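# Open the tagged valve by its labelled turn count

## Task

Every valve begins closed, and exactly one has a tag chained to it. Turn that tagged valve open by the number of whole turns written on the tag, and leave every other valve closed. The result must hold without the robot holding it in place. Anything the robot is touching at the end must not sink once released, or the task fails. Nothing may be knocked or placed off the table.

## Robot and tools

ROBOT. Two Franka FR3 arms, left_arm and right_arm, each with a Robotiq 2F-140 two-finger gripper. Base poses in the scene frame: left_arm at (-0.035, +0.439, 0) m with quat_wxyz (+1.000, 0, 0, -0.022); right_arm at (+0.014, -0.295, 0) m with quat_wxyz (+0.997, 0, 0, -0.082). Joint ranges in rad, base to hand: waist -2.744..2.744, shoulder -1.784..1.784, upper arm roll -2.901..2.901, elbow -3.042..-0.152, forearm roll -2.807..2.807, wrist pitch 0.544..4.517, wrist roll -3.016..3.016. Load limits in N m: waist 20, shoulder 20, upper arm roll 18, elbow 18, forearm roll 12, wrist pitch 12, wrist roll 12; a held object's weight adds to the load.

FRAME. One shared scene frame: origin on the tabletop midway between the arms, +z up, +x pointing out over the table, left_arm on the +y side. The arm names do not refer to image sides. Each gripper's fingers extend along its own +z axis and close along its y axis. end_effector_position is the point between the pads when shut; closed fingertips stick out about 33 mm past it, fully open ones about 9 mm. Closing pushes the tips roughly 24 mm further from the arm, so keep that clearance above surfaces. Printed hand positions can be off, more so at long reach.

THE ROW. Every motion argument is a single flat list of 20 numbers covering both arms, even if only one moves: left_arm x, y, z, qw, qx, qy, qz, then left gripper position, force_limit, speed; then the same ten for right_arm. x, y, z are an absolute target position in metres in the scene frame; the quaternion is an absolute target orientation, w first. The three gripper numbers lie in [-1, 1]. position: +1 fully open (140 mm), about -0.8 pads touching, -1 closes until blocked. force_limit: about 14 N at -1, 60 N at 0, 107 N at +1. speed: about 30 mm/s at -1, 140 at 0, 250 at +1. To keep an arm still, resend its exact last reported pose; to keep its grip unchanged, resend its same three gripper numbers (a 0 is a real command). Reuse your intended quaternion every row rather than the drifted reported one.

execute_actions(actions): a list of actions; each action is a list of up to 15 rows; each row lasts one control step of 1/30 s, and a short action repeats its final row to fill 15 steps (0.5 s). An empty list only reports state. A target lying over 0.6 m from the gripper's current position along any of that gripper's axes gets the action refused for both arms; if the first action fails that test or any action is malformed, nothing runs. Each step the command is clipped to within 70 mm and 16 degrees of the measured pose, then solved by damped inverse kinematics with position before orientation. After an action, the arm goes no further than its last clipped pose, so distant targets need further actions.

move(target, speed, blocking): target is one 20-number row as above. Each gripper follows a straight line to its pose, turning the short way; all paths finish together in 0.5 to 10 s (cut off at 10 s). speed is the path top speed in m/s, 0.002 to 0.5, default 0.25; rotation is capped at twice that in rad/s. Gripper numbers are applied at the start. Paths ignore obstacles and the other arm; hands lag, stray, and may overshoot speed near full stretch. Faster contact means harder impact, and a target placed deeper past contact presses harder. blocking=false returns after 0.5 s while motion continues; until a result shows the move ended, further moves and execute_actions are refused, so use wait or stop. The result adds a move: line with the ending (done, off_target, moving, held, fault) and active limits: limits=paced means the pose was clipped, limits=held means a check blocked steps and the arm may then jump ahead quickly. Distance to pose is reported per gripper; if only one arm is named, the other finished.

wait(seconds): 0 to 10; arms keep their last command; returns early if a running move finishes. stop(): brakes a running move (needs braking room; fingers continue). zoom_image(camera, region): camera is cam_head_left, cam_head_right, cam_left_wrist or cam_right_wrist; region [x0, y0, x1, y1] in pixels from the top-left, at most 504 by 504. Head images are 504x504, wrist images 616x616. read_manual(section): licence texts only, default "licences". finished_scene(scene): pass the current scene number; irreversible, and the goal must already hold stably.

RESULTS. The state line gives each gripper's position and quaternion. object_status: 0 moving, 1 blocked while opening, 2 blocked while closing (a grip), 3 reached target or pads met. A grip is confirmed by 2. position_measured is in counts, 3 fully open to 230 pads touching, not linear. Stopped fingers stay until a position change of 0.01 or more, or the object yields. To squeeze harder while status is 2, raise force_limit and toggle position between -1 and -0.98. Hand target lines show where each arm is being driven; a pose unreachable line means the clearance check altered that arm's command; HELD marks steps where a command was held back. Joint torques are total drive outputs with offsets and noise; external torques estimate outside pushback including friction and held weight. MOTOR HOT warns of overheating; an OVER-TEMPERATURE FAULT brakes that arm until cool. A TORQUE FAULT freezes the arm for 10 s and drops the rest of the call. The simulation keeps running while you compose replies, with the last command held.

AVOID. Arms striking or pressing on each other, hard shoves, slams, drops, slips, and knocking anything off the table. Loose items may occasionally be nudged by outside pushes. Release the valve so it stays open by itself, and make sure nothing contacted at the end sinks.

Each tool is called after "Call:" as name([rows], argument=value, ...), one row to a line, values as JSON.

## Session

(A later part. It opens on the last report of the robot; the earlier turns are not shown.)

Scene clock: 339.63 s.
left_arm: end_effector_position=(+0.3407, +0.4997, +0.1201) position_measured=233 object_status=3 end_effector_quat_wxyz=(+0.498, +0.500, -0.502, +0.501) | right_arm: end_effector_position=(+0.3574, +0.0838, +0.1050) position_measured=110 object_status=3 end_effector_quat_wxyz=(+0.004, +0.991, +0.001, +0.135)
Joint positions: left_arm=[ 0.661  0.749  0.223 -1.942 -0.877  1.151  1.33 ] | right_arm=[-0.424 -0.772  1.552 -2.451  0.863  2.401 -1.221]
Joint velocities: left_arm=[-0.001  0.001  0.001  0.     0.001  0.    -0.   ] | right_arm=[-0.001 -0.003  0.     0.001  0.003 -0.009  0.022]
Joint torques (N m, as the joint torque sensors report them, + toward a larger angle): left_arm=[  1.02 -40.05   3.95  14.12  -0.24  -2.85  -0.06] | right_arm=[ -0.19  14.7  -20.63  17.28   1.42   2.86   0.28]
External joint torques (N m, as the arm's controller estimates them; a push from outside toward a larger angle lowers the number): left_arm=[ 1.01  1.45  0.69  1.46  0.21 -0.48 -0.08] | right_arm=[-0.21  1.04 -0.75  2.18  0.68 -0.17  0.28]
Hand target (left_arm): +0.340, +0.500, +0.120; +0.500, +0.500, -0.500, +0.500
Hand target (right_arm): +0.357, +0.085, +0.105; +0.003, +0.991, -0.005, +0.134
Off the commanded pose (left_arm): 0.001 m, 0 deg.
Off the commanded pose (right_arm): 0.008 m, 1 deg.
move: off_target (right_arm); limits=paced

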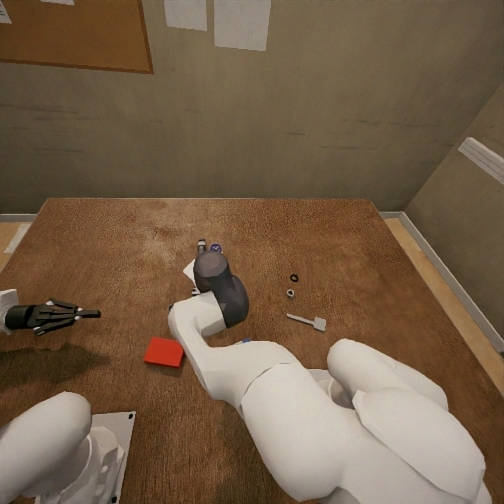

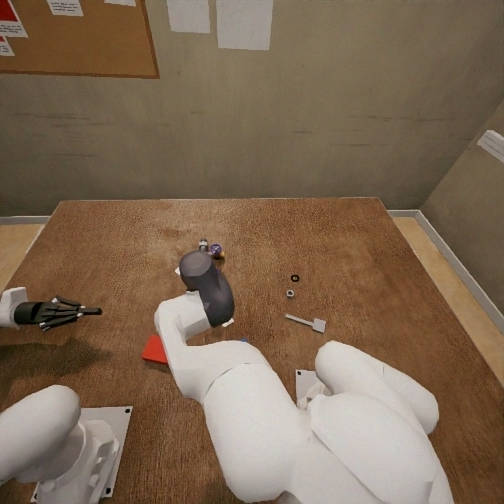

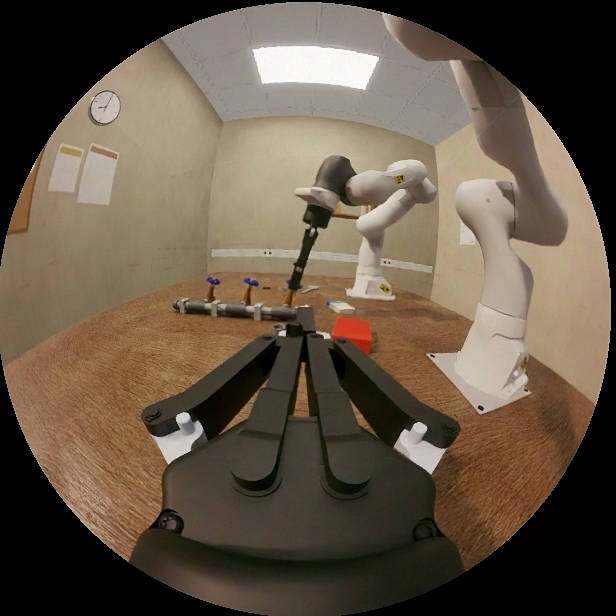

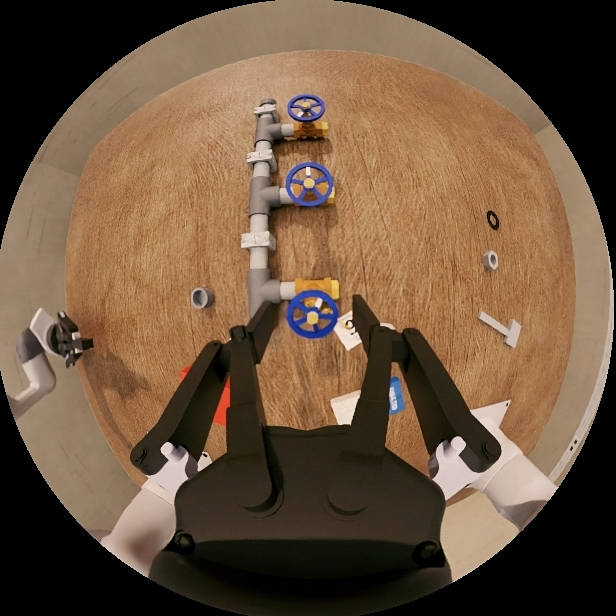

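Call:
move(target=[0.34,0.5,0.12,0.5,0.5,-0.5,0.5,-1,0,0,0.355,0.085,0.103,0,0.9914,0,0.1305,-1,1,1])

Call:
move(target=[0.34,0.5,0.12,0.5,0.5,-0.5,0.5,-1,0,0,0.353,0.088,0.103,0.052,0.9092,0.3953,0.1197,-1,1,1])

Call:
move(target=[0.34,0.5,0.12,0.5,0.5,-0.5,0.5,-1,0,0,0.353,0.088,0.103,0,0.9914,0,0.1305,0.15,1,1])

Call:
zoom_image(camera="cam_right_wrist", region=[260,140,370,360])

Scene clock: 351.07 s.
left_arm: end_effector_position=(+0.3407, +0.4997, +0.1201) position_measured=233 object_status=3 end_effector_quat_wxyz=(+0.498, +0.500, -0.502, +0.501) | right_arm: end_effector_position=(+0.3570, +0.0837, +0.1052) position_measured=167 object_status=2 end_effector_quat_wxyz=(+0.001, +0.991, -0.002, +0.132)
Joint positions: left_arm=[ 0.661  0.749  0.223 -1.942 -0.877  1.151  1.33 ] | right_arm=[-0.423 -0.765  1.549 -2.452  0.863  2.402 -1.218]
Joint velocities: left_arm=[-0.     0.    -0.001 -0.001 -0.    -0.     0.002] | right_arm=[ 0.     0.004 -0.001 -0.001 -0.001  0.002 -0.001]
Joint torques (N m, as the joint torque sensors report them, + toward a larger angle): left_arm=[  0.2  -39.13   3.98  13.94  -0.25  -2.8   -0.15] | right_arm=[  0.58  17.45 -17.91  14.82   1.94   3.9   -0.28]
External joint torques (N m, as the arm's controller estimates them; a push from outside toward a larger angle lowers the number): left_arm=[ 0.2   2.36  0.73  1.29  0.21 -0.43 -0.17] | right_arm=[ 0.61  4.    1.84 -0.37  1.21  0.86 -0.28]
Hand target (left_arm): +0.340, +0.500, +0.120; +0.500, +0.500, -0.500, +0.500
Hand target (right_arm): +0.355, +0.085, +0.103; +0.000, +0.991, +0.000, +0.130
Off the commanded pose (left_arm): 0.001 m, 0 deg.
Off the commanded pose (right_arm): 0.003 m, 0 deg.
move: done

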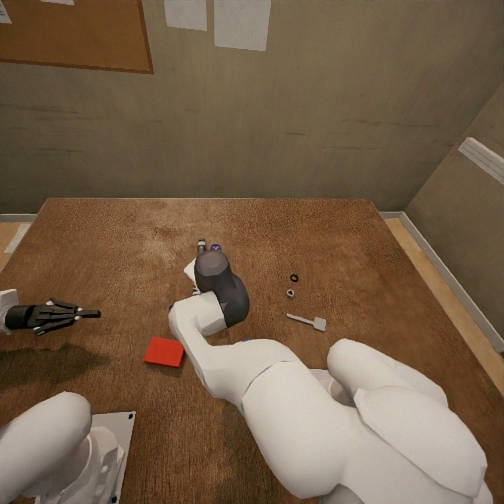

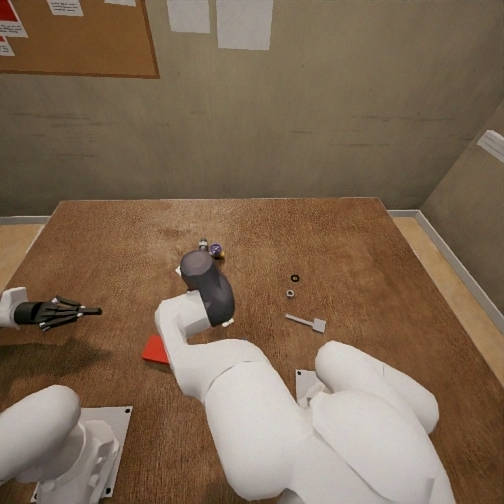

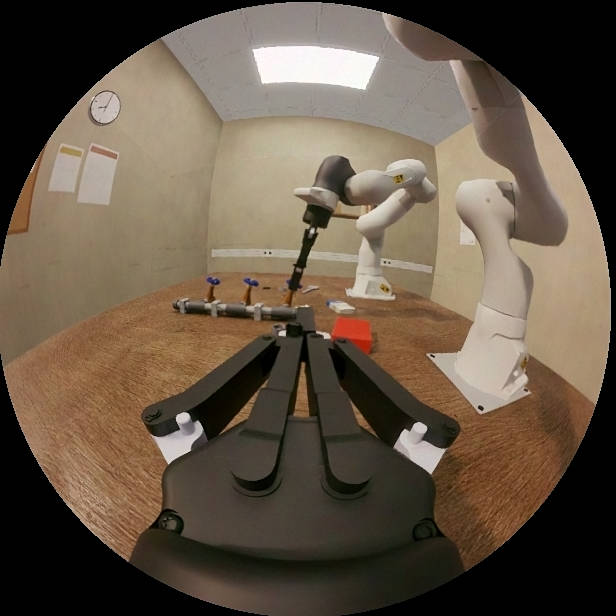

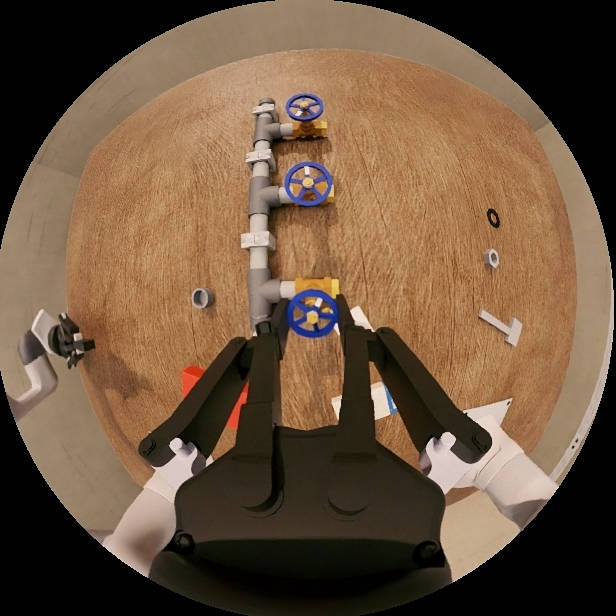

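Scene clock: 353.50 s.
left_arm: end_effector_position=(+0.3407, +0.4997, +0.1201) position_measured=233 object_status=3 end_effector_quat_wxyz=(+0.498, +0.500, -0.502, +0.501) | right_arm: end_effector_position=(+0.3551, +0.0866, +0.1038) position_measured=167 object_status=2 end_effector_quat_wxyz=(+0.052, +0.914, +0.385, +0.120)
Joint positions: left_arm=[ 0.661  0.749  0.223 -1.942 -0.877  1.151  1.33 ] | right_arm=[-0.386 -0.397  1.519 -2.499  0.344  2.599 -1.66 ]
Joint velocities: left_arm=[-0.     0.     0.     0.002  0.002  0.001 -0.002] | right_arm=[ 0.004  0.022 -0.006 -0.003 -0.041  0.008  0.001]
Joint torques (N m, as the joint torque sensors report them, + toward a larger angle): left_arm=[  0.36 -39.4    3.89  13.87  -0.32  -2.77  -0.11] | right_arm=[ 3.4  11.95 -9.48 18.8   1.29  4.23 -0.9 ]
External joint torques (N m, as the arm's controller estimates them; a push from outside toward a larger angle lowers the number): left_arm=[ 0.37  2.26  0.63  1.08  0.14 -0.4  -0.14] | right_arm=[ 3.37  5.61  1.29 -0.29  0.55  1.31 -0.92]
Hand target (left_arm): +0.340, +0.500, +0.120; +0.500, +0.500, -0.500, +0.500
Hand target (right_arm): +0.351, +0.090, +0.102; +0.050, +0.908, +0.398, +0.119
Off the commanded pose (left_arm): 0.001 m, 0 deg.
Off the commanded pose (right_arm): 0.003 m, 1 deg.
move: done

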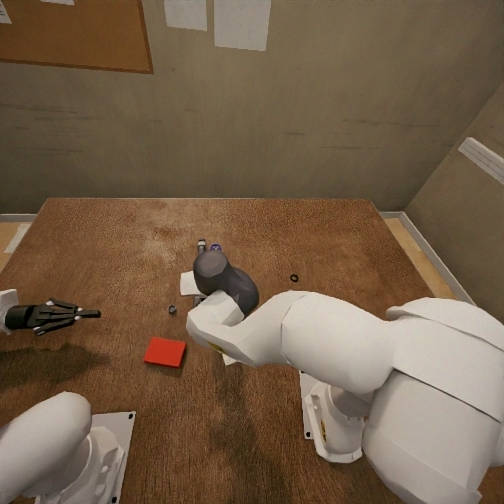

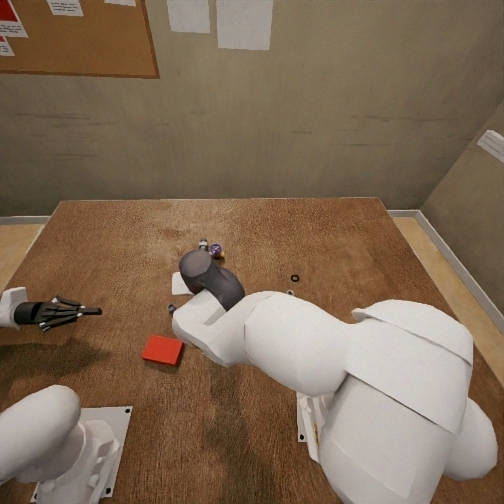

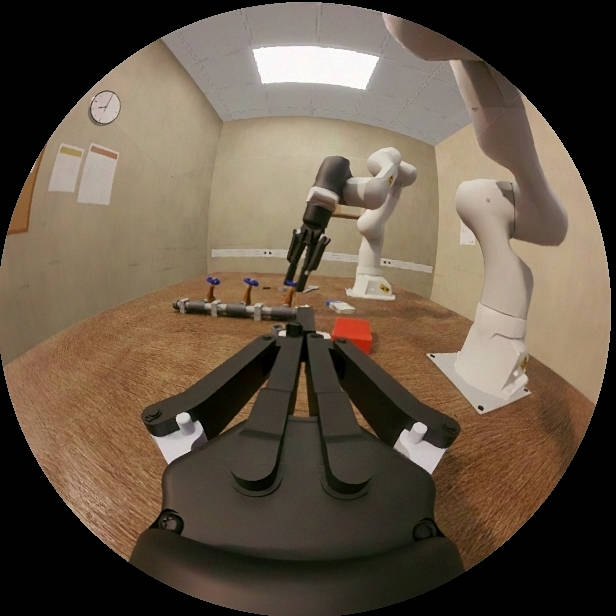

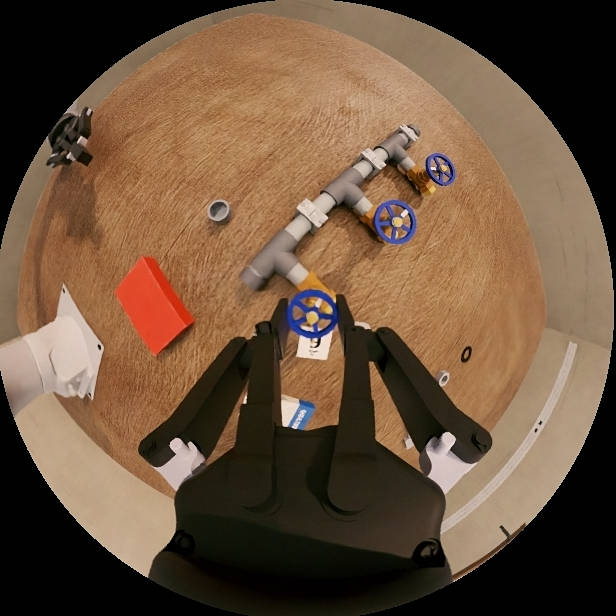

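Scene clock: 355.90 s.
left_arm: end_effector_position=(+0.3407, +0.4997, +0.1201) position_measured=233 object_status=3 end_effector_quat_wxyz=(+0.498, +0.500, -0.502, +0.501) | right_arm: end_effector_position=(+0.3554, +0.0849, +0.1041) position_measured=110 object_status=3 end_effector_quat_wxyz=(+0.003, +0.991, +0.004, +0.133)
Joint positions: left_arm=[ 0.661  0.749  0.223 -1.942 -0.877  1.151  1.33 ] | right_arm=[-0.417 -0.711  1.554 -2.46   0.801  2.44  -1.185]
Joint velocities: left_arm=[ 0.     0.     0.002 -0.     0.    -0.     0.002] | right_arm=[-0.001 -0.005  0.002  0.001  0.005 -0.008  0.02 ]
Joint torques (N m, as the joint torque sensors report them, + toward a larger angle): left_arm=[  0.65 -39.38   3.74  14.13  -0.23  -2.9   -0.15] | right_arm=[ -0.78  12.81 -19.22  18.22   1.38   2.91   0.24]
External joint torques (N m, as the arm's controller estimates them; a push from outside toward a larger angle lowers the number): left_arm=[ 0.59  2.01  0.45  1.54  0.21 -0.54 -0.18] | right_arm=[-0.8   0.14 -0.7   2.35  0.65 -0.12  0.23]
Hand target (left_arm): +0.340, +0.500, +0.120; +0.500, +0.500, -0.500, +0.500
Hand target (right_arm): +0.355, +0.086, +0.104; +0.002, +0.991, -0.002, +0.131
Off the commanded pose (left_arm): 0.001 m, 0 deg.
Off the commanded pose (right_arm): 0.004 m, 1 deg.
move: off_target (right_arm)

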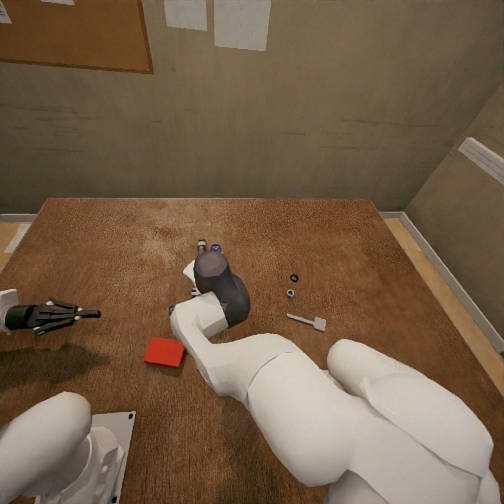

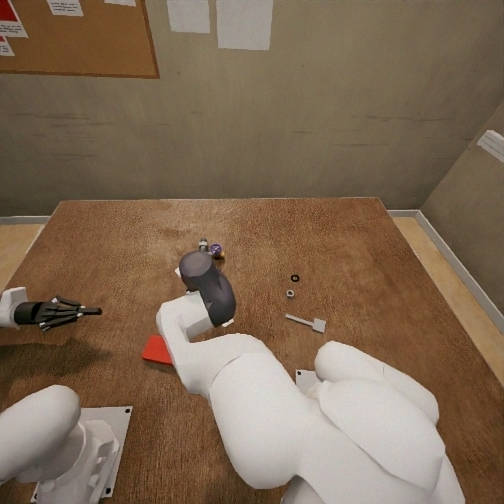

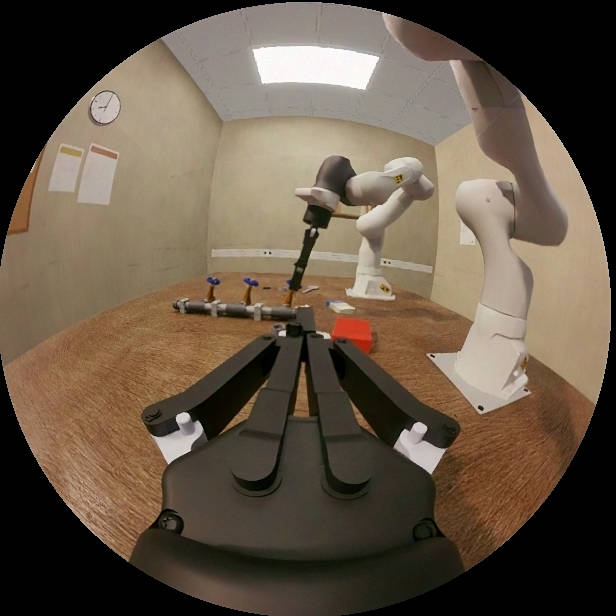

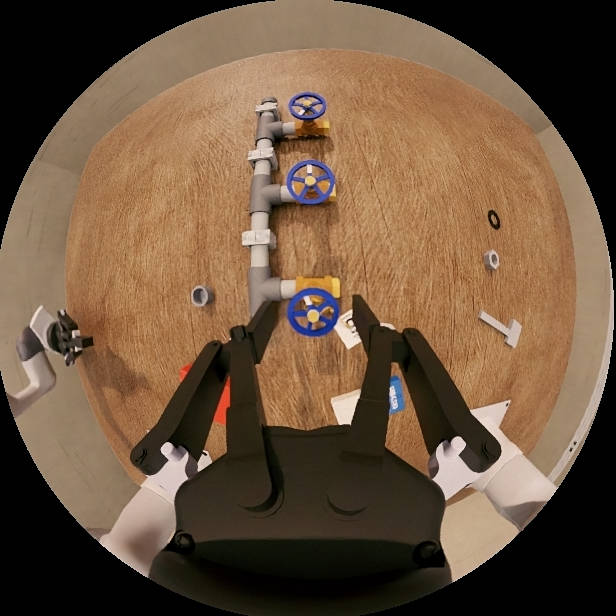

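Region (260, 140, 370, 360) of cam_right_wrist's 616x616 image, scaled by 2.291, with more detail than that image has.

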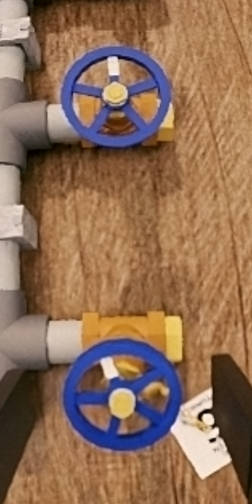

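Marker ≈ −20°. Retreat.

Call:
move(target=[0.34,0.5,0.12,0.5,0.5,-0.5,0.5,-1,0,0,0.325,0.087,0.22,0,0.9914,0,0.1305,0.15,1,1])

Call:
finished_scene(scene=1)

Scene clock: 362.90 s.
left_arm: end_effector_position=(+0.3407, +0.4997, +0.1201) position_measured=233 object_status=3 end_effector_quat_wxyz=(+0.498, +0.500, -0.502, +0.501) | right_arm: end_effector_position=(+0.3270, +0.0868, +0.2179) position_measured=110 object_status=3 end_effector_quat_wxyz=(+0.000, +0.991, +0.002, +0.131)
Joint positions: left_arm=[ 0.661  0.749  0.223 -1.942 -0.877  1.151  1.33 ] | right_arm=[-0.151 -0.808  1.182 -2.398  0.663  2.137 -1.114]
Joint velocities: left_arm=[-0.002 -0.    -0.     0.     0.     0.001  0.   ] | right_arm=[ 0.    -0.005 -0.    -0.    -0.001 -0.015  0.008]
Joint torques (N m, as the joint torque sensors report them, + toward a larger angle): left_arm=[  0.52 -39.16   3.87  14.07  -0.31  -2.85  -0.13] | right_arm=[  0.65   7.56 -22.21  19.84   0.82   2.8    0.19]
External joint torques (N m, as the arm's controller estimates them; a push from outside toward a larger angle lowers the number): left_arm=[ 0.78  2.28  0.83  1.43  0.15 -0.47 -0.16] | right_arm=[ 0.58 -0.37 -2.72  1.42  0.08 -0.22  0.18]
Hand target (left_arm): +0.340, +0.500, +0.120; +0.500, +0.500, -0.500, +0.500
Hand target (right_arm): +0.326, +0.087, +0.219; +0.000, +0.992, -0.001, +0.130
Off the commanded pose (left_arm): 0.001 m, 0 deg.
Off the commanded pose (right_arm): 0.003 m, 0 deg.
move: done

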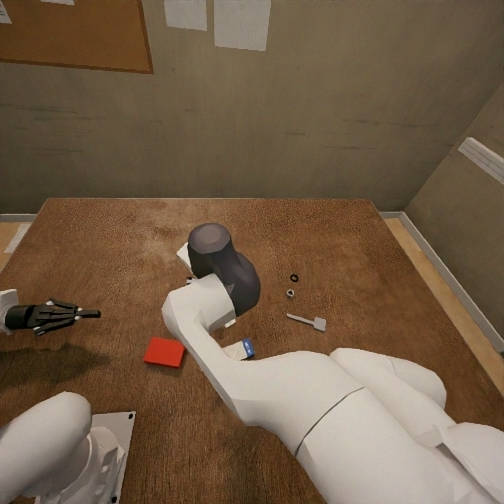

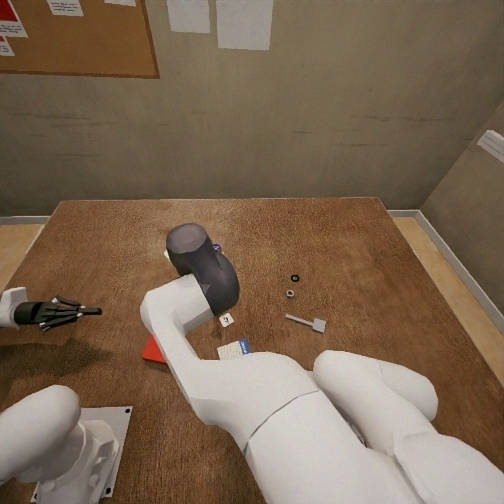

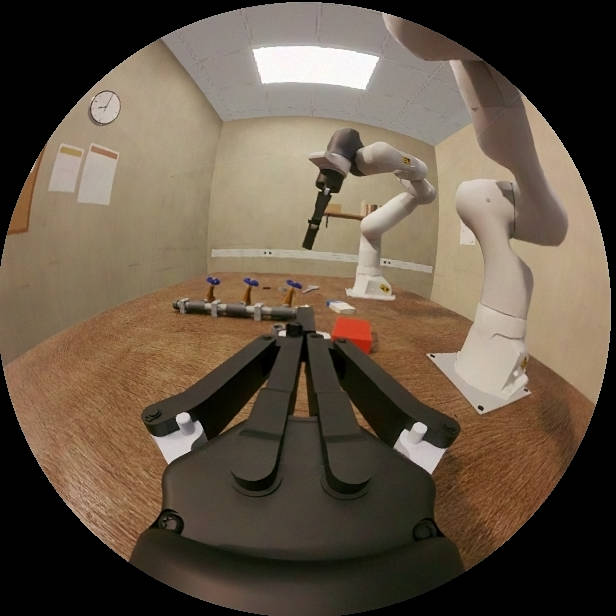

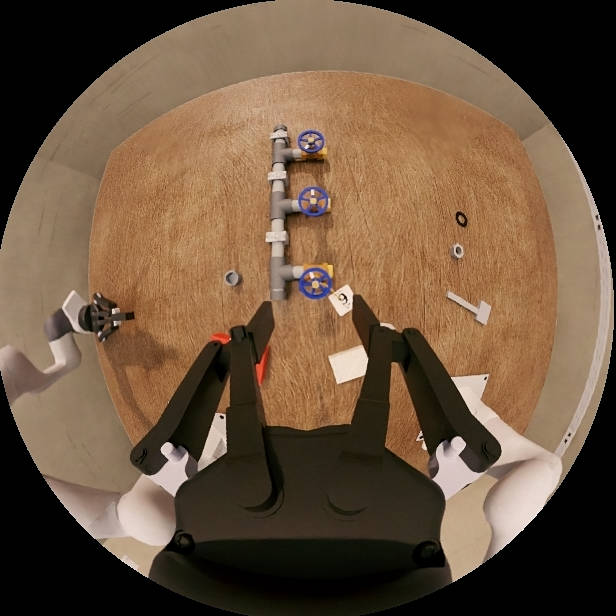

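The scene is finished: the task was done.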